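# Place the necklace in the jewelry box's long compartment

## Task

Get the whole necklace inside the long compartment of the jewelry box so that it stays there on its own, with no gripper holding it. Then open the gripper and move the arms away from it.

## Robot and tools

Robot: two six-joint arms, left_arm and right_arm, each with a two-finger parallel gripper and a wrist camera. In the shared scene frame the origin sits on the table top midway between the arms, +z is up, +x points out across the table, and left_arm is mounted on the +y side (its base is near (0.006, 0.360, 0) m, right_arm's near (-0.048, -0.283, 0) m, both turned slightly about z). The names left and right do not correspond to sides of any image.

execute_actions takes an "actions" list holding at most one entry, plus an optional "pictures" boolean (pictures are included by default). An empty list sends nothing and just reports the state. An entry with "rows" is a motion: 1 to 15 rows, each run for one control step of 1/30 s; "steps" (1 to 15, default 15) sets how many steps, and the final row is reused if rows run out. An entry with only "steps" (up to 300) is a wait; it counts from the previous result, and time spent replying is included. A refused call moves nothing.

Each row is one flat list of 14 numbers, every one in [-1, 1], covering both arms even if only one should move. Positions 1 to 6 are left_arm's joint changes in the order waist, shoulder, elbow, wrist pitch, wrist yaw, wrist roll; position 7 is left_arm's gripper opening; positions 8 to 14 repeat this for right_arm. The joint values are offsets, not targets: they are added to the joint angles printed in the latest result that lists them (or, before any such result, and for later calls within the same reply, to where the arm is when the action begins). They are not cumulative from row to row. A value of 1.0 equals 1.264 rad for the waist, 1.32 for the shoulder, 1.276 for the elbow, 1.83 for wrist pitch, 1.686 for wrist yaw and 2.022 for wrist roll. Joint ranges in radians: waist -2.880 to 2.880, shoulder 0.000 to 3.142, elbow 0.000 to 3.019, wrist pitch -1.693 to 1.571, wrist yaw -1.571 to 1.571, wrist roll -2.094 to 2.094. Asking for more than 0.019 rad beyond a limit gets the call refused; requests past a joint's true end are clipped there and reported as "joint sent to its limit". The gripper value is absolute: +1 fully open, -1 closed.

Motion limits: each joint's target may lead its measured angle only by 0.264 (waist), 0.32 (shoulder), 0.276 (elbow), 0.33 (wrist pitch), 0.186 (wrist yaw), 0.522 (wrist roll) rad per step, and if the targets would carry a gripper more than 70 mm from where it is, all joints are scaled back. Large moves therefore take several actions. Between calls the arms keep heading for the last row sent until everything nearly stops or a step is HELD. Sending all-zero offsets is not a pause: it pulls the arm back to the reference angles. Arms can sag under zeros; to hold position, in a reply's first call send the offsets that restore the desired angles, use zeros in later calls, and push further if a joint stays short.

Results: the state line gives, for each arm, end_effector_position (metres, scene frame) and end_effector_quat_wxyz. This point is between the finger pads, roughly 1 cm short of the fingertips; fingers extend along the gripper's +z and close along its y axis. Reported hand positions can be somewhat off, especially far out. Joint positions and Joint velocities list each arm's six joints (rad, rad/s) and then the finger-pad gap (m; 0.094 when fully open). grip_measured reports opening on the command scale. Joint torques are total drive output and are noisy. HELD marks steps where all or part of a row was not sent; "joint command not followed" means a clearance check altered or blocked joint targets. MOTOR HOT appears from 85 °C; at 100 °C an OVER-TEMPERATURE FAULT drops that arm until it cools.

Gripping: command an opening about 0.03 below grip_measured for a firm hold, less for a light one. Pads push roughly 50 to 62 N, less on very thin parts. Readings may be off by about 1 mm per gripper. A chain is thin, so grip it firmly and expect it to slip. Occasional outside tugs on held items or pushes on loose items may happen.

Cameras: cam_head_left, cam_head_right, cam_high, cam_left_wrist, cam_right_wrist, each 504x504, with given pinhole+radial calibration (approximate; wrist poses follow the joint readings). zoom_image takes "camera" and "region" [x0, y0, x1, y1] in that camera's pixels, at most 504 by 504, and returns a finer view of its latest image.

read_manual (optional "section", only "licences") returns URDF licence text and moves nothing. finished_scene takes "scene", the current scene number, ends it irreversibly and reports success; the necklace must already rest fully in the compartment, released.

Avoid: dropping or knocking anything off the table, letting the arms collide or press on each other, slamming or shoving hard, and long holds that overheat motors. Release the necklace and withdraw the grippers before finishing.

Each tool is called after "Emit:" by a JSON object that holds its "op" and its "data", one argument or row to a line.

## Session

Emit:
{"op": "execute_actions", "data": {
  "actions": []
}}

Scene clock: 0.00 s of 4800.00 s.
left_arm: end_effector_position=(+0.1920, +0.6351, +0.1406) grip_measured=+1.000 end_effector_quat_wxyz=(+0.005, +0.954, -0.290, +0.076) | right_arm: end_effector_position=(+0.0540, +0.0054, +0.2229) grip_measured=+1.000 end_effector_quat_wxyz=(-0.326, +0.312, +0.849, +0.274)
Joint positions: left_arm=[ 1.175  1.245  0.907 -1.209  0.151 -1.497  0.094] | right_arm=[ 0.931  0.906  0.727 -1.063 -0.833  1.656  0.094]
Joint velocities: left_arm=[-0.005 -0.005 -0.012  0.017 -0.066 -0.066  0.   ] | right_arm=[-0.005 -0.015 -0.007  0.012 -0.051  0.051  0.   ]
Joint torques (N m, as the arm reports them, + toward a larger angle): no reading
Motor temperatures (°C, as the motors report them): left_arm=[23 25 26 21 21 21] | right_arm=[21 26 25 22 24 23]
camera_calibration (this result's frames):
cam_left_wrist: T_world_to_cam=[[0.552786, 0.832, 0.046938, -0.645797], [0.578312, -0.423569, 0.697241, 0.0647498], [0.599986, -0.35828, -0.715298, 0.335727], [0, 0, 0, 1]] pos_world=[0.11811, 0.685013, 0.225312]
cam_right_wrist: T_world_to_cam=[[-0.70748, -0.656204, -0.262426, 0.103918], [-0.260801, -0.102703, 0.959914, -0.191072], [-0.656852, 0.747561, -0.0984783, 0.17426], [0, 0, 0, 1]] pos_world=[0.138151, -0.0817027, 0.227844]

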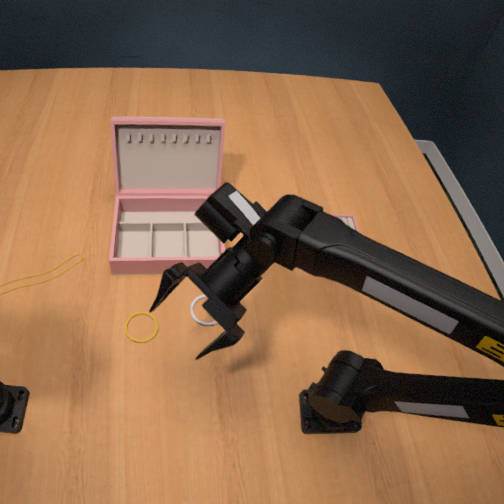

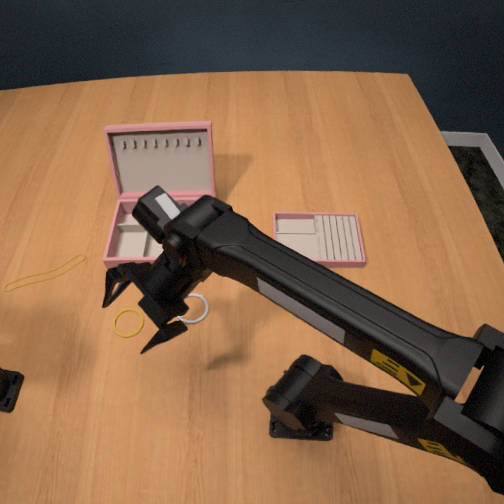

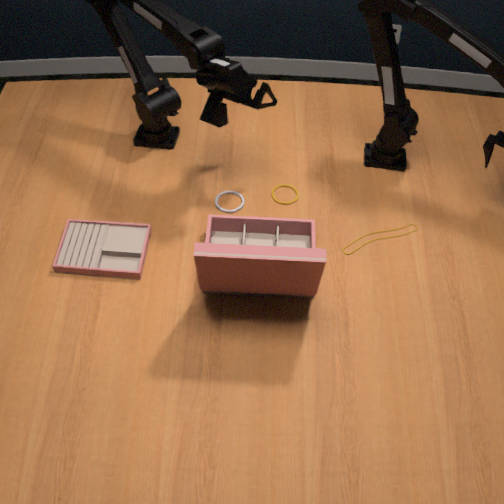

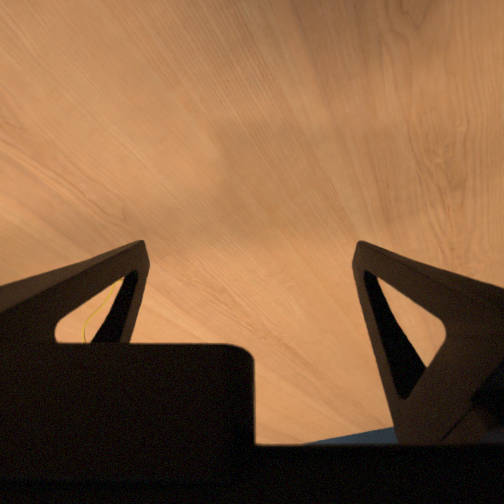

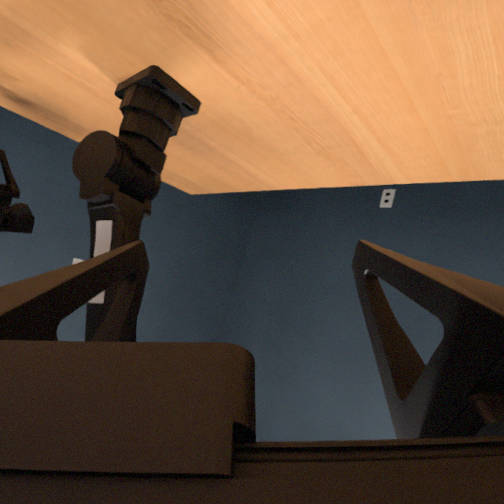

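Emit:
{"op": "execute_actions", "data": {
  "actions": [
    {"rows": [[-0.02,0,0.01,0,-0.006,0.05,1,-0.01,0,0.02,0,0,0,1],[-0.045,0,0.005,0.003,-0.012,0.1,1,-0.025,0,0.02,0,0,0,1],[-0.075,0,0,0.006,-0.018,0.15,1,-0.04,0,0.02,0,0,0,1],[-0.11,0,-0.005,0.009,-0.024,0.2,1,-0.06,0,0.02,0,0,0,1],[-0.145,0,-0.01,0.012,-0.03,0.25,1,-0.08,0,0.02,0,0,0,1],[-0.18,0,-0.015,0.015,-0.036,0.3,1,-0.1,0,0.02,0,0,0,1],[-0.215,0,-0.02,0.018,-0.042,0.35,1,-0.12,0,0.02,0,0,0,1],[-0.25,0,-0.025,0.021,-0.048,0.4,1,-0.14,0,0.02,0,0,0,1],[-0.285,0,-0.03,0.024,-0.054,0.45,1,-0.16,0,0.02,0,0,0,1],[-0.32,0,-0.035,0.027,-0.06,0.5,1,-0.18,0,0.02,0,0,0,1],[-0.355,0,-0.04,0.03,-0.066,0.55,1,-0.2,0,0.02,0,0,0,1],[-0.39,0,-0.045,0.033,-0.072,0.6,1,-0.22,0,0.02,0,0,0,1],[-0.425,0,-0.05,0.036,-0.078,0.65,1,-0.24,0,0.02,0,0,0,1],[-0.46,0,-0.055,0.039,-0.084,0.7,1,-0.26,0,0.02,0,0,0,1],[-0.495,0,-0.06,0.042,-0.09,0.75,1,-0.28,0,0.02,0,0,0,1]], "steps": 15}
  ],
  "pictures": false
}}

Emit:
{"op": "execute_actions", "data": {
  "actions": [
    {"rows": [[-0.09,0,-0.01,0.015,-0.01,0.2,1,-0.05,0,0.02,0,0,0,1],[-0.125,0,-0.012,0.016,-0.01,0.25,1,-0.07,0,0.02,0,0,0,1],[-0.16,0,-0.015,0.017,-0.01,0.3,1,-0.09,0,0.02,0,0,0,1],[-0.195,0,-0.018,0.018,-0.01,0.35,1,-0.11,0,0.02,0,0,0,1],[-0.23,0,-0.021,0.019,-0.01,0.4,1,-0.13,0,0.02,0,0,0,1],[-0.265,0,-0.024,0.02,-0.01,0.45,1,-0.15,0,0.02,0,0,0,1],[-0.3,0,-0.027,0.02,-0.01,0.5,1,-0.17,0,0.02,0,0,0,1],[-0.335,0,-0.03,0.02,-0.01,0.55,1,-0.19,0,0.02,0,0,0,1],[-0.37,0,-0.03,0.02,-0.01,0.6,1,-0.21,0,0.02,0,0,0,1],[-0.405,0,-0.03,0.02,-0.01,0.62,1,-0.23,0,0.02,0,0,0,1],[-0.44,0,-0.03,0.02,-0.01,0.62,1,-0.25,0,0.02,0,0,0,1],[-0.47,0,-0.03,0.02,-0.01,0.62,1,-0.265,0,0.02,0,0,0,1],[-0.495,0,-0.03,0.02,-0.01,0.62,1,-0.28,0,0.02,0,0,0,1],[-0.515,0,-0.03,0.02,-0.01,0.62,1,-0.29,0,0.02,0,0,0,1],[-0.525,0,-0.03,0.02,-0.01,0.62,1,-0.295,0,0.02,0,0,0,1]], "steps": 15}
  ],
  "pictures": false
}}

Emit:
{"op": "execute_actions", "data": {
  "actions": [
    {"steps": 20}
  ]
}}

Scene clock: 40.97 s of 4800.00 s.
left_arm: end_effector_position=(+0.2889, +0.5134, +0.1178) grip_measured=+1.000 end_effector_quat_wxyz=(+0.009, -0.442, +0.897, -0.005) | right_arm: end_effector_position=(+0.1350, -0.0376, +0.2229) grip_measured=+1.000 end_effector_quat_wxyz=(-0.282, +0.435, +0.793, +0.320)
Joint positions: left_arm=[ 0.623  1.245  0.848 -1.156  0.012 -0.41   0.094] | right_arm=[ 0.63   0.906  0.727 -1.063 -0.833  1.656  0.094]
Joint velocities: left_arm=[-1.255  0.005 -0.178  0.159 -0.3    2.747  0.   ] | right_arm=[-0.728 -0.005 -0.002 -0.002 -0.037  0.037  0.   ]
Joint torques (N m, as the arm reports them, + toward a larger angle): left_arm=[ 0.15 -5.37  6.93  1.14 -0.06  0.16] | right_arm=[-1.03 -3.76 10.38  1.14 -0.45 -0.16]
Motor temperatures (°C, as the motors report them): left_arm=[23 25 30 21 21 21] | right_arm=[21 26 30 22 24 23]
Steps of this call (steps 1 to 90: nothing new was sent; then 37.47 s passed at rest; steps 91 to 105: all 15 steps of this action). Readings (joint positions):
91: left_arm=[1.173 1.245 0.907 -1.209 0.147 -1.485] | right_arm=[0.931 0.906 0.727 -1.063 -0.833 1.656]
92: left_arm=[1.168 1.245 0.907 -1.209 0.139 -1.456] | right_arm=[0.929 0.906 0.727 -1.063 -0.833 1.656]
94: left_arm=[1.134 1.245 0.907 -1.209 0.117 -1.357] | right_arm=[0.914 0.906 0.727 -1.063 -0.833 1.656]
98: left_arm=[0.963 1.245 0.896 -1.193 0.079 -1.060] | right_arm=[0.818 0.906 0.727 -1.063 -0.833 1.656]
105: the state above

Scene clock: 41.47 s of 4800.00 s.
left_arm: end_effector_position=(+0.3179, +0.3193, +0.1063) grip_measured=+1.000 end_effector_quat_wxyz=(+0.004, +0.410, +0.912, +0.003) | right_arm: end_effector_position=(+0.2080, -0.1147, +0.2229) grip_measured=+1.000 end_effector_quat_wxyz=(-0.222, +0.566, +0.705, +0.364)
Joint positions: left_arm=[-0.012  1.245  0.816 -1.133 -0.004  0.713  0.094] | right_arm=[ 0.282  0.906  0.727 -1.063 -0.833  1.656  0.094]
Joint velocities: left_arm=[-0.894 -0.005  0.002  0.017  0.051  0.755  0.   ] | right_arm=[-0.444  0.005 -0.002 -0.007  0.007  0.051  0.   ]
Joint torques (N m, as the arm reports them, + toward a larger angle): left_arm=[ 1.78 -5.66  6.62  1.12 -0.04  0.22] | right_arm=[-0.03 -3.84 10.43  1.12 -0.45 -0.16]
Motor temperatures (°C, as the motors report them): left_arm=[23 25 30 21 21 21] | right_arm=[21 26 30 22 24 23]
Steps of this call (steps 1 to 15: all 15 steps of this action). Readings (joint positions):
1: left_arm=[0.581 1.245 0.843 -1.152 0.003 -0.330] | right_arm=[0.607 0.906 0.727 -1.063 -0.833 1.656]
2: left_arm=[0.540 1.245 0.839 -1.149 -0.000 -0.253] | right_arm=[0.586 0.906 0.727 -1.063 -0.833 1.656]
4: left_arm=[0.458 1.245 0.834 -1.143 -0.003 -0.086] | right_arm=[0.544 0.906 0.727 -1.063 -0.833 1.656]
8: left_arm=[0.284 1.245 0.826 -1.133 -0.004 0.282] | right_arm=[0.448 0.906 0.727 -1.063 -0.833 1.656]
15: the state above

Scene clock: 42.13 s of 4800.00 s.
left_arm: end_effector_position=(+0.3164, +0.3088, +0.1063) grip_measured=+1.000 end_effector_quat_wxyz=(+0.004, +0.477, +0.879, +0.003) | right_arm: end_effector_position=(+0.2116, -0.1204, +0.2229) grip_measured=+1.000 end_effector_quat_wxyz=(-0.218, +0.574, +0.699, +0.366)
Joint positions: left_arm=[-0.045  1.245  0.816 -1.133 -0.004  0.83   0.094] | right_arm=[ 0.259  0.906  0.727 -1.063 -0.833  1.656  0.094]
Joint velocities: left_arm=[ 0.005 -0.015 -0.007 -0.027  0.051  0.022  0.   ] | right_arm=[-0.005 -0.005  0.012  0.012  0.007  0.022  0.   ]
Joint torques (N m, as the arm reports them, + toward a larger angle): left_arm=[-0.07 -5.28  6.64  1.08 -0.04  0.23] | right_arm=[-0.51 -3.88 10.43  1.15 -0.45 -0.16]
Motor temperatures (°C, as the motors report them): left_arm=[23 25 30 21 21 21] | right_arm=[21 26 30 22 24 23]
Steps of this call (steps 1 to 20: the robot went on to your last target). Readings (joint positions):
1: left_arm=[-0.037 1.245 0.816 -1.133 -0.004 0.738] | right_arm=[0.269 0.906 0.727 -1.063 -0.833 1.656]
2: left_arm=[-0.053 1.245 0.816 -1.133 -0.004 0.757] | right_arm=[0.262 0.906 0.727 -1.063 -0.833 1.656]
4: left_arm=[-0.060 1.245 0.816 -1.133 -0.004 0.784] | right_arm=[0.259 0.906 0.727 -1.063 -0.833 1.656]
8: left_arm=[-0.048 1.245 0.816 -1.133 -0.004 0.812] | right_arm=[0.259 0.906 0.727 -1.063 -0.833 1.656]
20: the state above
camera_calibration (this result's frames):
cam_left_wrist: T_world_to_cam=[[-0.83845, -0.544971, 0.00302685, 0.428542], [-0.441899, 0.683102, 0.581461, -0.128175], [-0.318947, 0.486188, -0.813569, 0.160044], [0, 0, 0, 1]] pos_world=[0.353716, 0.243288, 0.203438]
cam_right_wrist: T_world_to_cam=[[-0.962136, -0.0736677, -0.262426, 0.256888], [-0.268085, 0.0818274, 0.959914, -0.139128], [-0.049241, 0.99392, -0.0984783, 0.272944], [0, 0, 0, 1]] pos_world=[0.223303, -0.240976, 0.227844]

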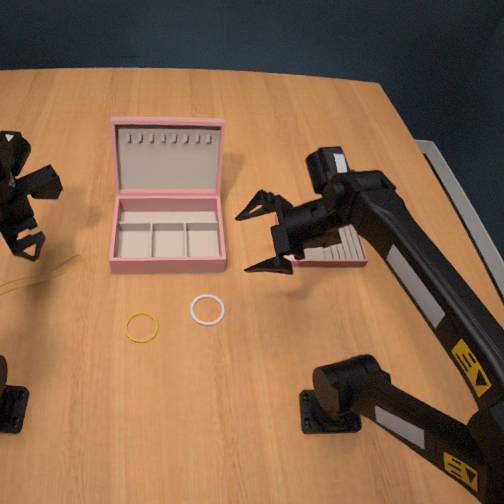

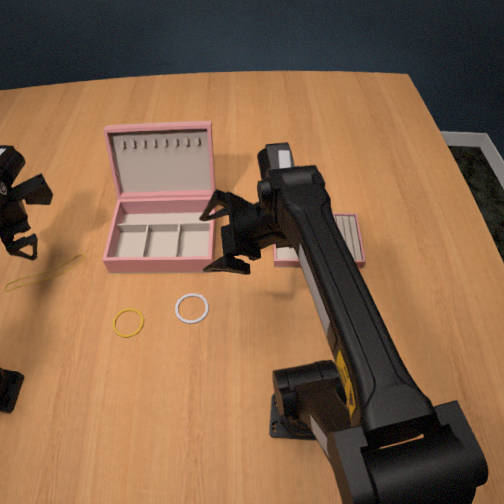

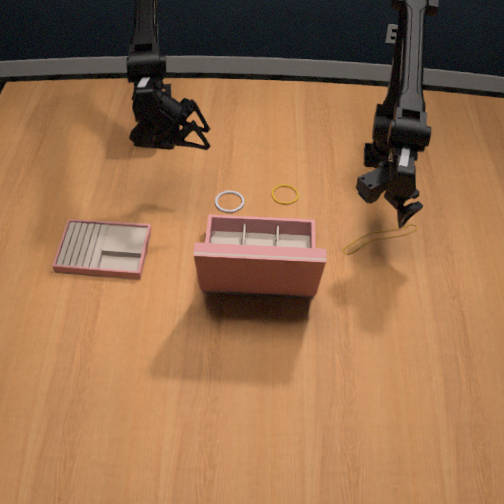

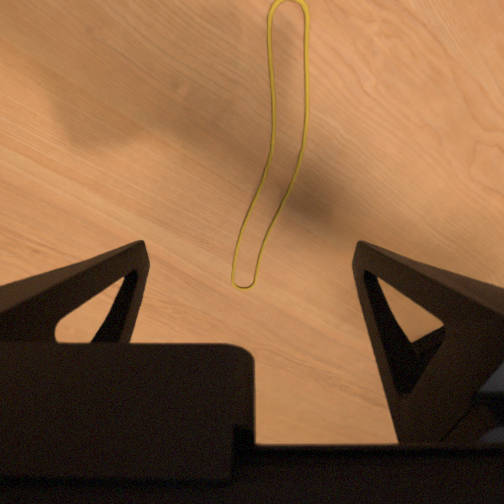

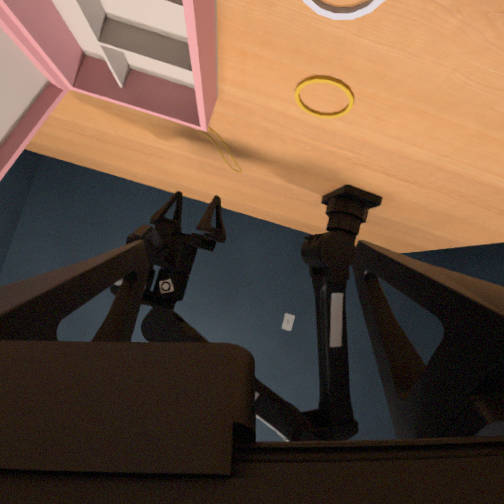

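Emit:
{"op": "execute_actions", "data": {
  "actions": [
    {"rows": [[-0.004,0.012,-0.008,0.012,0,0.015,0.9,-0.015,0,0.02,0,0,0,1],[-0.007,0.018,-0.018,0.022,0,0.03,0.8,-0.03,0,0.02,0,0,0,1],[-0.01,0.024,-0.028,0.033,0,0.045,0.7,-0.05,0,0.02,0,0,0,1],[-0.013,0.03,-0.039,0.044,0,0.06,0.6,-0.07,0,0.02,0,0,0,1],[-0.016,0.036,-0.05,0.055,0,0.075,0.5,-0.09,0,0.02,0,0,0,1],[-0.018,0.042,-0.061,0.066,0,0.09,0.4,-0.11,0,0.02,0,0,0,1],[-0.02,0.048,-0.072,0.077,0,0.105,0.3,-0.13,0,0.02,0,0,0,1],[-0.02,0.054,-0.083,0.088,0,0.12,0.2,-0.15,0,0.02,0,0,0,1],[-0.02,0.06,-0.094,0.099,0,0.135,0.1,-0.17,0,0.02,0,0,0,1],[-0.02,0.066,-0.105,0.11,0,0.15,0.1,-0.19,0,0.02,0,0,0,1],[-0.02,0.071,-0.115,0.121,0,0.152,0.1,-0.21,0,0.02,0,0,0,1],[-0.02,0.076,-0.124,0.132,0,0.152,0.1,-0.225,0,0.02,0,0,0,1],[-0.02,0.08,-0.132,0.142,0,0.152,0.1,-0.24,0,0.02,0,0,0,1],[-0.02,0.083,-0.138,0.15,0,0.152,0.1,-0.25,0,0.02,0,0,0,1],[-0.02,0.085,-0.143,0.156,0,0.152,0.1,-0.25,0,0.02,0,0,0,1]], "steps": 15}
  ],
  "pictures": false
}}

Emit:
{"op": "execute_actions", "data": {
  "actions": [
    {"steps": 15}
  ]
}}

Scene clock: 60.50 s of 4800.00 s.
left_arm: end_effector_position=(+0.2918, +0.3069, +0.0252) grip_measured=+0.103 end_effector_quat_wxyz=(-0.008, +0.593, +0.805, -0.002) | right_arm: end_effector_position=(+0.2481, -0.2039, +0.2229) grip_measured=+1.000 end_effector_quat_wxyz=(-0.161, +0.672, +0.606, +0.395)
Joint positions: left_arm=[-0.066  1.337  0.645 -0.894 -0.004  1.086  0.052] | right_arm=[-0.039  0.906  0.727 -1.063 -0.833  1.656  0.094]
Joint velocities: left_arm=[-0.005  0.19  -0.291  0.452  0.022  0.271 -0.   ] | right_arm=[-0.425 -0.005  0.017 -0.002  0.007  0.037  0.   ]
Joint torques (N m, as the arm reports them, + toward a larger angle): left_arm=[-0.96 -4.43  6.35  1.14  0.04  0.22] | right_arm=[ 0.33 -3.98 10.41  1.12 -0.44 -0.16]
Motor temperatures (°C, as the motors report them): left_arm=[23 25 29 21 21 21] | right_arm=[21 26 30 22 24 23]
Steps of this call (steps 1 to 15: the robot went on to your last target; steps 16 to 90: nothing new was sent; then 14.87 s passed at rest; steps 91 to 105: all 15 steps of this action). Readings (joint positions):
91: left_arm=[-0.045 1.245 0.815 -1.131 -0.004 0.833] | right_arm=[0.259 0.906 0.727 -1.063 -0.833 1.656]
92: left_arm=[-0.046 1.245 0.813 -1.126 -0.004 0.840] | right_arm=[0.256 0.906 0.727 -1.063 -0.833 1.656]
94: left_arm=[-0.047 1.245 0.798 -1.099 -0.004 0.868] | right_arm=[0.235 0.906 0.727 -1.063 -0.833 1.656]
98: left_arm=[-0.059 1.268 0.745 -1.025 -0.004 0.954] | right_arm=[0.132 0.906 0.727 -1.063 -0.833 1.656]
105: the state above

Scene clock: 61.00 s of 4800.00 s.
left_arm: end_effector_position=(+0.2906, +0.3071, +0.0179) grip_measured=+0.103 end_effector_quat_wxyz=(-0.005, +0.608, +0.794, -0.000) | right_arm: end_effector_position=(+0.2494, -0.2088, +0.2229) grip_measured=+1.000 end_effector_quat_wxyz=(-0.158, +0.677, +0.600, +0.396)
Joint positions: left_arm=[-0.066  1.347  0.629 -0.863 -0.004  1.123  0.052] | right_arm=[-0.056  0.906  0.727 -1.063 -0.833  1.656  0.094]
Joint velocities: left_arm=[ 0.005 -0.005 -0.002 -0.017 -0.022  0.066 -0.001] | right_arm=[-0.005  0.005 -0.017  0.002  0.007 -0.022  0.   ]
Joint torques (N m, as the arm reports them, + toward a larger angle): left_arm=[-0.88 -4.58  5.95  1.15  0.04  0.26] | right_arm=[-0.38 -3.74 10.41  1.09 -0.44 -0.16]
Motor temperatures (°C, as the motors report them): left_arm=[23 25 29 21 21 21] | right_arm=[21 26 30 22 24 23]
Steps of this call (steps 1 to 15: the robot went on to your last target). Readings (joint positions):
1: left_arm=[-0.066 1.342 0.637 -0.882 -0.004 1.094] | right_arm=[-0.050 0.906 0.727 -1.063 -0.833 1.656]
2: left_arm=[-0.066 1.345 0.632 -0.875 -0.004 1.100] | right_arm=[-0.055 0.906 0.727 -1.063 -0.833 1.656]
4: left_arm=[-0.066 1.347 0.629 -0.869 -0.004 1.109] | right_arm=[-0.056 0.906 0.727 -1.063 -0.833 1.656]
8: left_arm=[-0.066 1.347 0.629 -0.863 -0.004 1.118] | right_arm=[-0.056 0.906 0.727 -1.063 -0.833 1.656]
15: the state above
camera_calibration (this result's frames):
cam_left_wrist: T_world_to_cam=[[-0.965469, -0.259826, 0.0189459, 0.355379], [-0.198991, 0.782441, 0.590075, -0.188256], [-0.168141, 0.565929, -0.807126, 0.0122823], [0, 0, 0, 1]] pos_world=[0.307712, 0.232685, 0.114265]
cam_right_wrist: T_world_to_cam=[[-0.937596, 0.228135, -0.262426, 0.343575], [-0.229527, 0.160881, 0.959914, -0.114895], [0.26121, 0.960246, -0.0984783, 0.278154], [0, 0, 0, 1]] pos_world=[0.223107, -0.326994, 0.227844]

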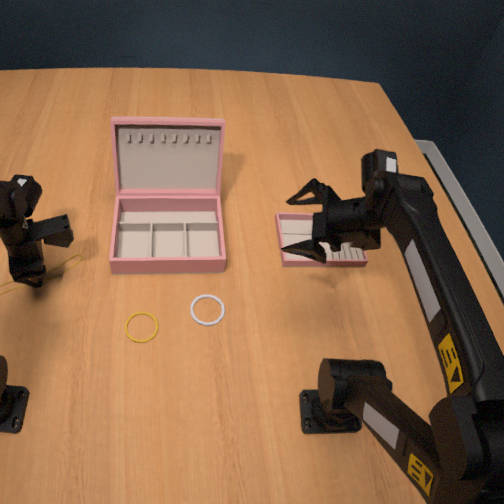

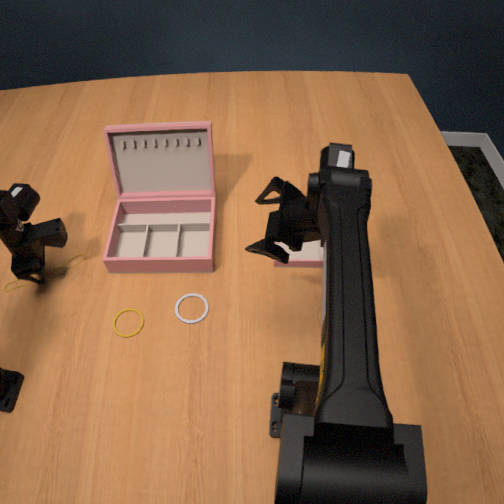

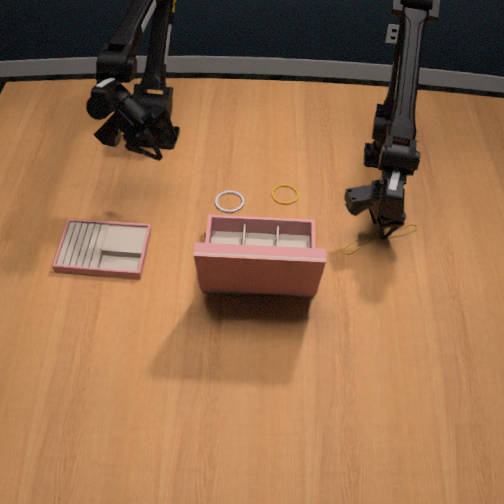

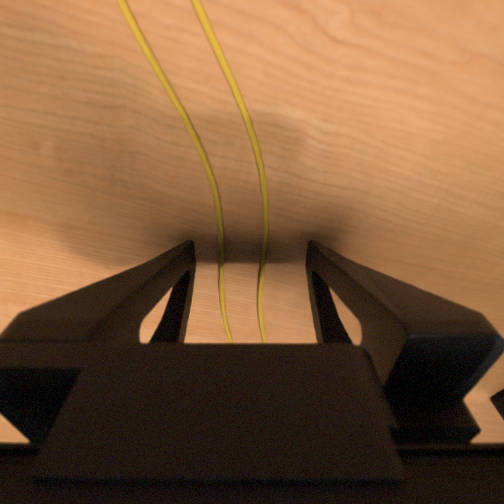

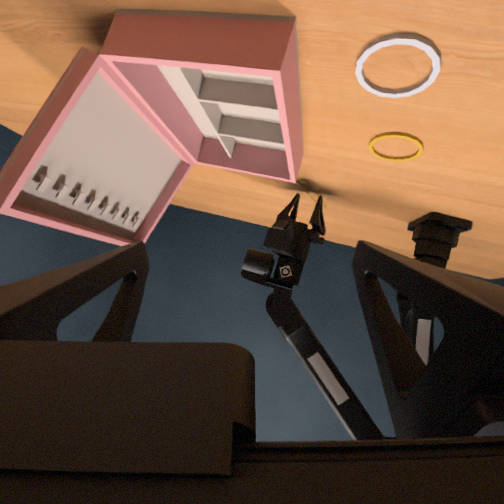

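Emit:
{"op": "execute_actions", "data": {
  "actions": [
    {"rows": [[0,0.018,0.003,0.01,0,0,0.1,0,0,0.02,0,0,0,1],[0,0.023,0.003,0.013,0,0,0.1,0,0,0.02,0,0,0,1],[0,0.027,0.003,0.016,0,0,0.1,0,0,0.02,0,0,0,1],[0,0.031,0.003,0.019,0,0,0.1,0,0,0.02,0,0,0,1],[0,0.035,0.003,0.022,0,0,0.1,0,0,0.02,0,0,0,1],[0,0.039,0.003,0.025,0,0,0.1,0,0,0.02,0,0,0,1],[0,0.043,0.003,0.028,0,0,0.1,0,0,0.02,0,0,0,1],[0,0.046,0.003,0.031,0,0,0.1,0,0,0.02,0,0,0,1],[0,0.049,0.003,0.034,0,0,0.1,0,0,0.02,0,0,0,1],[0,0.052,0.003,0.037,0,0,0.1,0,0,0.02,0,0,0,1],[0,0.055,0.003,0.039,0,0,0.1,0,0,0.02,0,0,0,1],[0,0.058,0.003,0.041,0,0,0.1,0,0,0.02,0,0,0,1],[0,0.06,0.003,0.041,0,0,0.1,0,0,0.02,0,0,0,1]], "steps": 15}
  ],
  "pictures": false
}}

Emit:
{"op": "execute_actions", "data": {
  "actions": [
    {"steps": 10}
  ],
  "pictures": false
}}

Scene clock: 70.27 s of 4800.00 s.
left_arm: end_effector_position=(+0.2982, +0.3057, +0.0043) grip_measured=+0.102 end_effector_quat_wxyz=(-0.002, +0.609, +0.793, +0.001) | right_arm: end_effector_position=(+0.2494, -0.2088, +0.2229) grip_measured=+1.000 end_effector_quat_wxyz=(-0.158, +0.677, +0.600, +0.396)
Joint positions: left_arm=[-0.066  1.396  0.629 -0.807 -0.004  1.125  0.052] | right_arm=[-0.056  0.906  0.727 -1.063 -0.833  1.656  0.094]
Joint velocities: left_arm=[-0.024  0.005 -0.002 -0.012 -0.007 -0.125  0.002] | right_arm=[-0.005 -0.005 -0.007  0.007  0.022 -0.037  0.   ]
Joint torques (N m, as the arm reports them, + toward a larger angle): left_arm=[-0.49 -3.98  5.86  1.48  0.05  0.08] | right_arm=[-0.24 -3.93 10.43  1.12 -0.44 -0.15]
Motor temperatures (°C, as the motors report them): left_arm=[23 25 29 21 21 21] | right_arm=[21 26 30 22 24 23]
Steps of this call (steps 1 to 15: the robot went on to your last target; steps 16 to 90: nothing new was sent; then 5.77 s passed at rest; steps 91 to 105: all 15 steps of this action). Readings (joint positions):
91: left_arm=[-0.066 1.347 0.629 -0.862 -0.004 1.125] | right_arm=[-0.056 0.906 0.727 -1.063 -0.833 1.656]
92: left_arm=[-0.066 1.347 0.629 -0.861 -0.004 1.125] | right_arm=[-0.056 0.906 0.727 -1.063 -0.833 1.656]
94: left_arm=[-0.066 1.351 0.629 -0.853 -0.004 1.125] | right_arm=[-0.056 0.906 0.727 -1.063 -0.833 1.656]
98: left_arm=[-0.066 1.373 0.629 -0.832 -0.004 1.125] | right_arm=[-0.056 0.906 0.727 -1.063 -0.833 1.656]
105: the state above

Scene clock: 70.60 s of 4800.00 s.
left_arm: end_effector_position=(+0.2983, +0.3057, +0.0043) grip_measured=+0.102 end_effector_quat_wxyz=(-0.002, +0.609, +0.793, +0.001) | right_arm: end_effector_position=(+0.2494, -0.2088, +0.2229) grip_measured=+1.000 end_effector_quat_wxyz=(-0.158, +0.677, +0.600, +0.396)
Joint positions: left_arm=[-0.066  1.396  0.629 -0.807 -0.004  1.125  0.052] | right_arm=[-0.056  0.906  0.727 -1.063 -0.833  1.656  0.094]
Joint velocities: left_arm=[-0.015 -0.015 -0.012  0.007 -0.051 -0.007 -0.   ] | right_arm=[-0.015 -0.015  0.002 -0.002 -0.037 -0.022  0.   ]
Joint torques (N m, as the arm reports them, + toward a larger angle): left_arm=[-0.49 -3.79  5.84  1.36  0.04  0.07] | right_arm=[-0.31 -3.79 10.42  1.13 -0.44 -0.16]
Motor temperatures (°C, as the motors report them): left_arm=[23 25 29 21 21 21] | right_arm=[21 26 30 22 24 23]
Steps of this call (steps 1 to 10: the robot went on to your last target). Readings (joint positions):
1: left_arm=[-0.066 1.396 0.629 -0.807 -0.004 1.125] | right_arm=[-0.056 0.906 0.727 -1.063 -0.833 1.656]
2: left_arm=[-0.066 1.396 0.629 -0.807 -0.004 1.125] | right_arm=[-0.056 0.906 0.727 -1.063 -0.833 1.656]
4: left_arm=[-0.066 1.396 0.629 -0.807 -0.004 1.125] | right_arm=[-0.056 0.906 0.727 -1.063 -0.833 1.656]
8: left_arm=[-0.066 1.396 0.629 -0.807 -0.004 1.125] | right_arm=[-0.056 0.906 0.727 -1.063 -0.833 1.656]
10: the state above

In contact at z≈0.0043. Close down to near two-strand width.

Emit:
{"op": "execute_actions", "data": {
  "actions": [
    {"rows": [[0,0.035,-0.005,0,0,0,0,0,0,0.02,0,0,0,1],[0,0.035,-0.005,0,0,0,-0.1,0,0,0.02,0,0,0,1],[0,0.035,-0.005,0,0,0,-0.2,0,0,0.02,0,0,0,1],[0,0.035,-0.005,0,0,0,-0.3,0,0,0.02,0,0,0,1],[0,0.035,-0.005,0,0,0,-0.39,0,0,0.02,0,0,0,1],[0,0.035,-0.005,0,0,0,-0.47,0,0,0.02,0,0,0,1],[0,0.035,-0.005,0,0,0,-0.55,0,0,0.02,0,0,0,1],[0,0.035,-0.005,0,0,0,-0.62,0,0,0.02,0,0,0,1],[0,0.035,-0.005,0,0,0,-0.68,0,0,0.02,0,0,0,1],[0,0.035,-0.005,0,0,0,-0.74,0,0,0.02,0,0,0,1],[0,0.035,-0.005,0,0,0,-0.79,0,0,0.02,0,0,0,1],[0,0.035,-0.005,0,0,0,-0.83,0,0,0.02,0,0,0,1],[0,0.035,-0.005,0,0,0,-0.86,0,0,0.02,0,0,0,1]], "steps": 15}
  ]
}}

Emit:
{"op": "zoom_image", "data": {
  "camera": "cam_left_wrist",
  "region": [180, 170, 330, 340]
}}

Scene clock: 80.73 s of 4800.00 s.
left_arm: end_effector_position=(+0.2981, +0.3062, +0.0038) grip_measured=-0.856 end_effector_quat_wxyz=(-0.004, +0.609, +0.793, +0.002) | right_arm: end_effector_position=(+0.2494, -0.2088, +0.2229) grip_measured=+1.000 end_effector_quat_wxyz=(-0.158, +0.677, +0.600, +0.396)
Joint positions: left_arm=[-0.066  1.398  0.629 -0.807 -0.006  1.125  0.007] | right_arm=[-0.056  0.906  0.727 -1.063 -0.833  1.656  0.094]
Joint velocities: left_arm=[ 0.015 -0.015  0.022 -0.002 -0.007 -0.007 -0.   ] | right_arm=[ 0.005 -0.005  0.002 -0.002  0.007  0.022  0.   ]
Joint torques (N m, as the arm reports them, + toward a larger angle): left_arm=[-0.46 -2.83  5.2   0.43  0.13  0.08] | right_arm=[-0.33 -3.79 10.42  1.14 -0.44 -0.16]
Motor temperatures (°C, as the motors report them): left_arm=[23 25 29 21 21 21] | right_arm=[21 26 30 22 24 23]
Steps of this call (steps 1 to 15: the robot went on to your last target; steps 16 to 90: nothing new was sent; then 6.63 s passed at rest; steps 91 to 105: all 15 steps of this action). Readings (joint positions):
91: left_arm=[-0.066 1.396 0.629 -0.807 -0.004 1.125] | right_arm=[-0.056 0.906 0.727 -1.063 -0.833 1.656]
92: left_arm=[-0.066 1.398 0.629 -0.807 -0.005 1.125] | right_arm=[-0.056 0.906 0.727 -1.063 -0.833 1.656]
94: left_arm=[-0.066 1.398 0.629 -0.807 -0.006 1.125] | right_arm=[-0.056 0.906 0.727 -1.063 -0.833 1.656]
98: left_arm=[-0.066 1.398 0.629 -0.807 -0.006 1.125] | right_arm=[-0.056 0.906 0.727 -1.063 -0.833 1.656]
105: the state above
camera_calibration (this result's frames):
cam_left_wrist: T_world_to_cam=[[-0.965946, -0.258365, 0.0140204, 0.362347], [-0.200501, 0.781659, 0.5906, -0.177046], [-0.16355, 0.567676, -0.806843, 0.000800905], [0, 0, 0, 1]] pos_world=[0.314641, 0.231552, 0.100129]
cam_right_wrist: T_world_to_cam=[[-0.937596, 0.228135, -0.262426, 0.343575], [-0.229527, 0.160881, 0.959914, -0.114895], [0.26121, 0.960246, -0.0984783, 0.278154], [0, 0, 0, 1]] pos_world=[0.223107, -0.326994, 0.227844]

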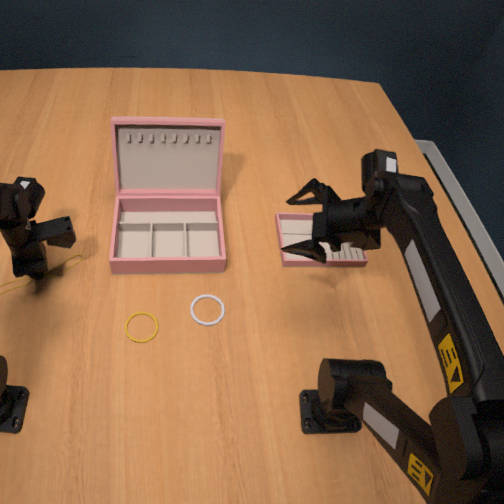

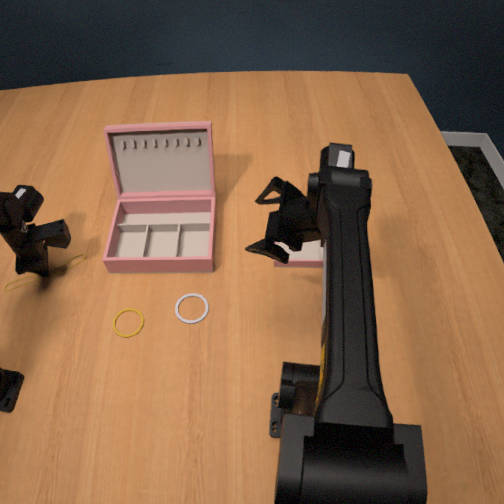

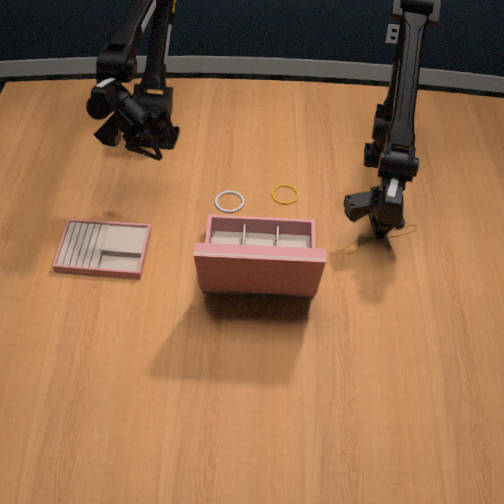

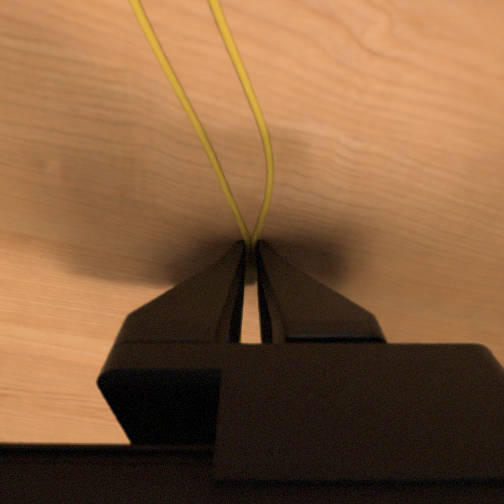

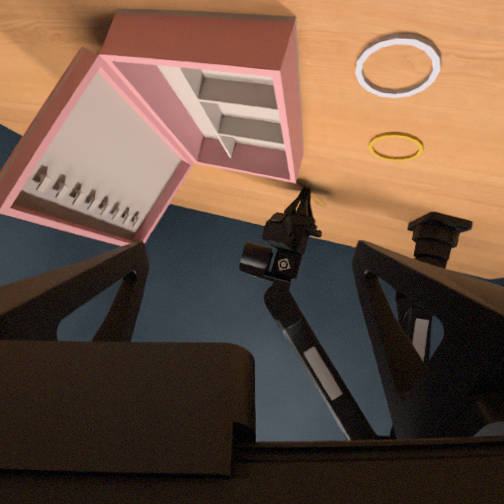

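Region (180, 170, 330, 340) of cam_left_wrist's 504x504 image, scaled by 2.965, with more detail than that image has; it fills the left 445 columns of this view, and the rest is white.

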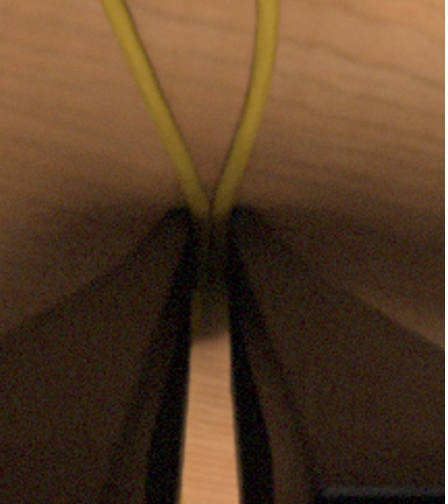

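Emit:
{"op": "execute_actions", "data": {
  "actions": [
    {"rows": [[0,0.045,-0.012,0,0,0,-0.865,0,0,0.02,0,0,0,1],[0,0.045,-0.012,0,0,0,-0.87,0,0,0.02,0,0,0,1],[0,0.045,-0.012,0,0,0,-0.875,0,0,0.02,0,0,0,1],[0,0.045,-0.012,0,0,0,-0.88,0,0,0.02,0,0,0,1],[0,0.045,-0.012,0,0,0,-0.885,0,0,0.02,0,0,0,1],[0,0.045,-0.012,0,0,0,-0.89,0,0,0.02,0,0,0,1],[0,0.045,-0.012,0,0,0,-0.895,0,0,0.02,0,0,0,1],[0,0.045,-0.012,0,0,0,-0.9,0,0,0.02,0,0,0,1],[0,0.045,-0.012,0,0,0,-0.905,0,0,0.02,0,0,0,1],[0,0.045,-0.012,0,0,0,-0.91,0,0,0.02,0,0,0,1]], "steps": 15}
  ],
  "pictures": false
}}

Scene clock: 87.20 s of 4800.00 s.
left_arm: end_effector_position=(+0.2981, +0.3064, +0.0036) grip_measured=-0.901 end_effector_quat_wxyz=(-0.004, +0.609, +0.793, +0.002) | right_arm: end_effector_position=(+0.2494, -0.2088, +0.2229) grip_measured=+1.000 end_effector_quat_wxyz=(-0.158, +0.677, +0.600, +0.396)
Joint positions: left_arm=[-0.066  1.399  0.629 -0.807 -0.007  1.125  0.005] | right_arm=[-0.056  0.906  0.727 -1.063 -0.833  1.656  0.094]
Joint velocities: left_arm=[ 0.005  0.015 -0.012 -0.002  0.007 -0.022 -0.002] | right_arm=[ 0.005 -0.005  0.012  0.002 -0.007 -0.007  0.   ]
Joint torques (N m, as the arm reports them, + toward a larger angle): left_arm=[-0.44 -1.83  4.6   0.42  0.05  0.1 ] | right_arm=[-0.33 -3.82 10.42  1.12 -0.44 -0.16]
Motor temperatures (°C, as the motors report them): left_arm=[23 25 28 21 21 21] | right_arm=[21 26 30 22 24 23]
Steps of this call (steps 1 to 15: the robot went on to your last target; steps 16 to 90: nothing new was sent; then 2.97 s passed at rest; steps 91 to 105: all 15 steps of this action). Readings (joint positions):
91: left_arm=[-0.066 1.398 0.629 -0.807 -0.007 1.125] | right_arm=[-0.056 0.906 0.727 -1.063 -0.833 1.656]
92: left_arm=[-0.066 1.399 0.629 -0.807 -0.007 1.125] | right_arm=[-0.056 0.906 0.727 -1.063 -0.833 1.656]
94: left_arm=[-0.066 1.399 0.629 -0.807 -0.007 1.125] | right_arm=[-0.056 0.906 0.727 -1.063 -0.833 1.656]
98: left_arm=[-0.066 1.399 0.629 -0.807 -0.007 1.125] | right_arm=[-0.056 0.906 0.727 -1.063 -0.833 1.656]
105: the state above

Emit:
{"op": "execute_actions", "data": {
  "actions": [
    {"rows": [[0,0.045,-0.012,0,0,0,-0.914,0,0,0.02,0,0,0,1],[0,0.045,-0.012,0,0,0,-0.918,0,0,0.02,0,0,0,1],[0,0.045,-0.012,0,0,0,-0.922,0,0,0.02,0,0,0,1],[0,0.045,-0.012,0,0,0,-0.926,0,0,0.02,0,0,0,1],[0,0.045,-0.012,0,0,0,-0.93,0,0,0.02,0,0,0,1]], "steps": 12}
  ],
  "pictures": false
}}

Scene clock: 91.13 s of 4800.00 s.
left_arm: end_effector_position=(+0.2980, +0.3064, +0.0035) grip_measured=-0.918 end_effector_quat_wxyz=(-0.004, +0.609, +0.793, +0.002) | right_arm: end_effector_position=(+0.2494, -0.2088, +0.2229) grip_measured=+1.000 end_effector_quat_wxyz=(-0.158, +0.677, +0.600, +0.396)
Joint positions: left_arm=[-0.066  1.399  0.629 -0.807 -0.007  1.125  0.004] | right_arm=[-0.056  0.906  0.727 -1.063 -0.833  1.656  0.094]
Joint velocities: left_arm=[-0.005 -0.005  0.012  0.012  0.022  0.007  0.   ] | right_arm=[-0.005 -0.005  0.012 -0.012  0.007  0.022  0.   ]
Joint torques (N m, as the arm reports them, + toward a larger angle): left_arm=[-0.41 -1.86  4.62  0.52  0.03  0.09] | right_arm=[-0.3  -3.73 10.41  1.13 -0.44 -0.16]
Motor temperatures (°C, as the motors report them): left_arm=[23 25 28 21 21 21] | right_arm=[21 26 31 22 24 23]
Steps of this call (steps 1 to 15: the robot went on to your last target; steps 16 to 90: nothing new was sent; then 0.53 s passed at rest; steps 91 to 102: all 12 steps of this action). Readings (joint positions):
91: left_arm=[-0.066 1.399 0.629 -0.807 -0.007 1.125] | right_arm=[-0.056 0.906 0.727 -1.063 -0.833 1.656]
92: left_arm=[-0.066 1.399 0.629 -0.807 -0.007 1.125] | right_arm=[-0.056 0.906 0.727 -1.063 -0.833 1.656]
94: left_arm=[-0.066 1.399 0.629 -0.807 -0.007 1.125] | right_arm=[-0.056 0.906 0.727 -1.063 -0.833 1.656]
98: left_arm=[-0.066 1.399 0.629 -0.807 -0.007 1.125] | right_arm=[-0.056 0.906 0.727 -1.063 -0.833 1.656]
102: the state above

Still creeping closed (one strand climbing over the other). Continue slowly.

Emit:
{"op": "execute_actions", "data": {
  "actions": [
    {"rows": [[0,0.045,-0.012,0,0,0,-0.935,0,0,0.02,0,0,0,1],[0,0.045,-0.012,0,0,0,-0.94,0,0,0.02,0,0,0,1],[0,0.045,-0.012,0,0,0,-0.945,0,0,0.02,0,0,0,1],[0,0.045,-0.012,0,0,0,-0.95,0,0,0.02,0,0,0,1],[0,0.045,-0.012,0,0,0,-0.955,0,0,0.02,0,0,0,1],[0,0.045,-0.012,0,0,0,-0.96,0,0,0.02,0,0,0,1]], "steps": 15}
  ]
}}

Emit:
{"op": "zoom_image", "data": {
  "camera": "cam_left_wrist",
  "region": [180, 170, 330, 340]
}}

Scene clock: 97.03 s of 4800.00 s.
left_arm: end_effector_position=(+0.2980, +0.3064, +0.0035) grip_measured=-0.942 end_effector_quat_wxyz=(-0.004, +0.609, +0.793, +0.002) | right_arm: end_effector_position=(+0.2494, -0.2088, +0.2229) grip_measured=+1.000 end_effector_quat_wxyz=(-0.158, +0.677, +0.600, +0.396)
Joint positions: left_arm=[-0.066  1.399  0.629 -0.807 -0.007  1.125  0.003] | right_arm=[-0.056  0.906  0.727 -1.063 -0.833  1.656  0.094]
Joint velocities: left_arm=[ 0.005 -0.015 -0.012 -0.027 -0.007  0.022  0.001] | right_arm=[-0.005 -0.015 -0.012 -0.012 -0.037  0.066  0.   ]
Joint torques (N m, as the arm reports them, + toward a larger angle): left_arm=[-0.5  -1.91  4.61  0.47  0.03  0.08] | right_arm=[-0.31 -3.86 10.41  1.13 -0.45 -0.15]
Motor temperatures (°C, as the motors report them): left_arm=[23 25 28 21 21 21] | right_arm=[21 26 31 22 24 23]
Steps of this call (steps 1 to 15: the robot went on to your last target; steps 16 to 162: nothing new was sent; steps 163 to 177: all 15 steps of this action). Readings (joint positions):
163: left_arm=[-0.066 1.399 0.629 -0.807 -0.007 1.125] | right_arm=[-0.056 0.906 0.727 -1.063 -0.833 1.656]
164: left_arm=[-0.066 1.399 0.629 -0.807 -0.007 1.125] | right_arm=[-0.056 0.906 0.727 -1.063 -0.833 1.656]
166: left_arm=[-0.066 1.399 0.629 -0.807 -0.007 1.125] | right_arm=[-0.056 0.906 0.727 -1.063 -0.833 1.656]
170: left_arm=[-0.066 1.399 0.629 -0.807 -0.007 1.125] | right_arm=[-0.056 0.906 0.727 -1.063 -0.833 1.656]
177: the state above
camera_calibration (this result's frames):
cam_left_wrist: T_world_to_cam=[[-0.965933, -0.258375, 0.0147242, 0.362273], [-0.199915, 0.781093, 0.591547, -0.17701], [-0.164342, 0.568451, -0.806136, 0.000436362], [0, 0, 0, 1]] pos_world=[0.314616, 0.231616, 0.0997273]
cam_right_wrist: T_world_to_cam=[[-0.937596, 0.228135, -0.262426, 0.343575], [-0.229527, 0.160881, 0.959914, -0.114895], [0.26121, 0.960246, -0.0984783, 0.278154], [0, 0, 0, 1]] pos_world=[0.223107, -0.326994, 0.227844]

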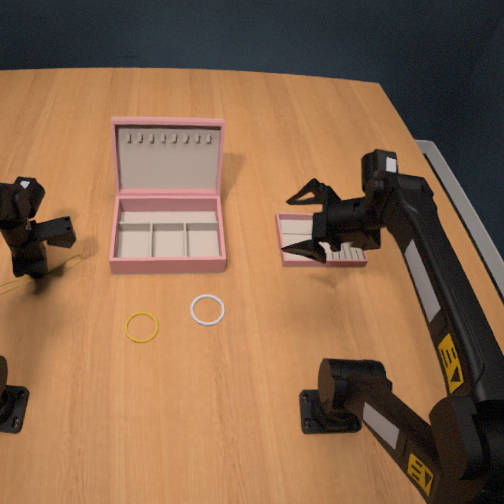

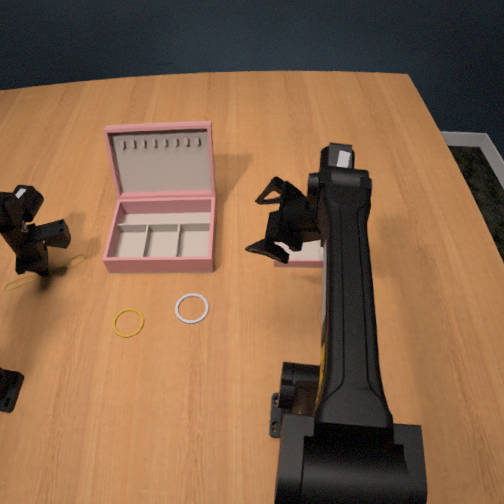

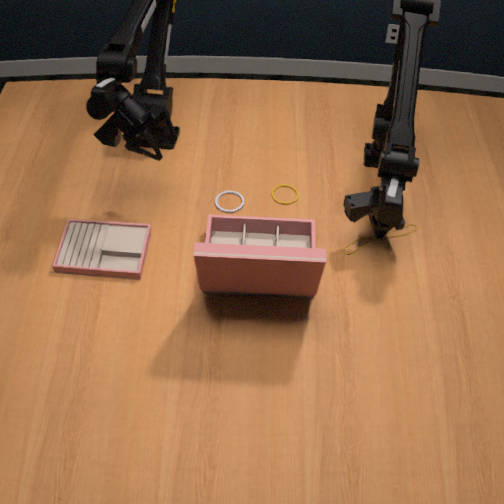

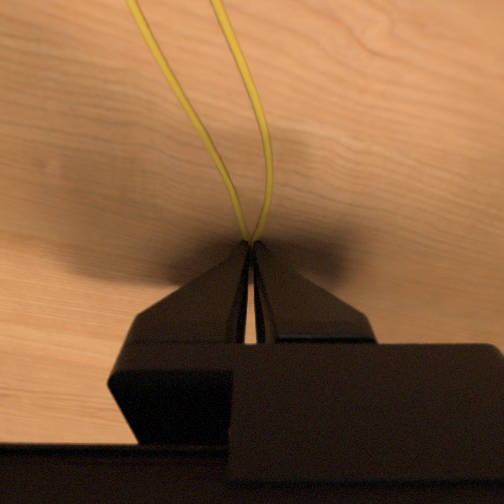

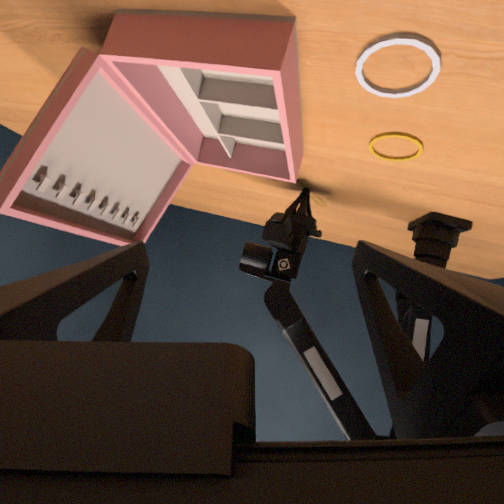

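Region (180, 170, 330, 340) of cam_left_wrist's 504x504 image, scaled by 2.965, with more detail than that image has; it fills the left 445 columns of this view, and the rest is white.

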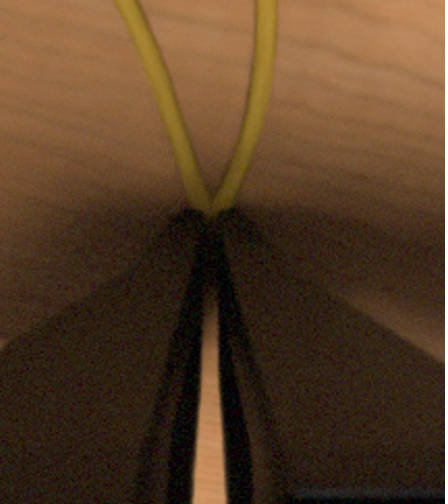

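Emit:
{"op": "execute_actions", "data": {
  "actions": [
    {"rows": [[0,0.045,-0.012,0,0,0,-0.965,0,0,0.02,0,0,0,1],[0,0.045,-0.012,0,0,0,-0.97,0,0,0.02,0,0,0,1],[0,0.045,-0.012,0,0,0,-0.975,0,0,0.02,0,0,0,1],[0,0.045,-0.012,0,0,0,-0.98,0,0,0.02,0,0,0,1]], "steps": 12}
  ],
  "pictures": false
}}

Scene clock: 101.07 s of 4800.00 s.
left_arm: end_effector_position=(+0.2980, +0.3064, +0.0035) grip_measured=-0.949 end_effector_quat_wxyz=(-0.004, +0.609, +0.793, +0.002) | right_arm: end_effector_position=(+0.2494, -0.2088, +0.2229) grip_measured=+1.000 end_effector_quat_wxyz=(-0.158, +0.677, +0.600, +0.396)
Joint positions: left_arm=[-0.066  1.399  0.629 -0.807 -0.007  1.125  0.002] | right_arm=[-0.056  0.906  0.727 -1.063 -0.833  1.656  0.094]
Joint velocities: left_arm=[ 0.005 -0.005 -0.002 -0.002 -0.037 -0.007 -0.001] | right_arm=[-0.015 -0.005 -0.032 -0.007 -0.007 -0.022  0.   ]
Joint torques (N m, as the arm reports them, + toward a larger angle): left_arm=[-0.46 -1.8   4.6   0.46  0.05  0.06] | right_arm=[-0.25 -3.74 10.41  1.13 -0.44 -0.16]
Motor temperatures (°C, as the motors report them): left_arm=[23 25 28 21 21 21] | right_arm=[21 26 31 22 24 23]
Steps of this call (steps 1 to 15: the robot went on to your last target; steps 16 to 109: nothing new was sent; steps 110 to 121: all 12 steps of this action). Readings (joint positions):
110: left_arm=[-0.066 1.399 0.629 -0.807 -0.007 1.125] | right_arm=[-0.056 0.906 0.727 -1.063 -0.833 1.656]
111: left_arm=[-0.066 1.399 0.629 -0.807 -0.007 1.125] | right_arm=[-0.056 0.906 0.727 -1.063 -0.833 1.656]
113: left_arm=[-0.066 1.399 0.629 -0.807 -0.007 1.125] | right_arm=[-0.056 0.906 0.727 -1.063 -0.833 1.656]
117: left_arm=[-0.066 1.399 0.629 -0.807 -0.007 1.125] | right_arm=[-0.056 0.906 0.727 -1.063 -0.833 1.656]
121: the state above


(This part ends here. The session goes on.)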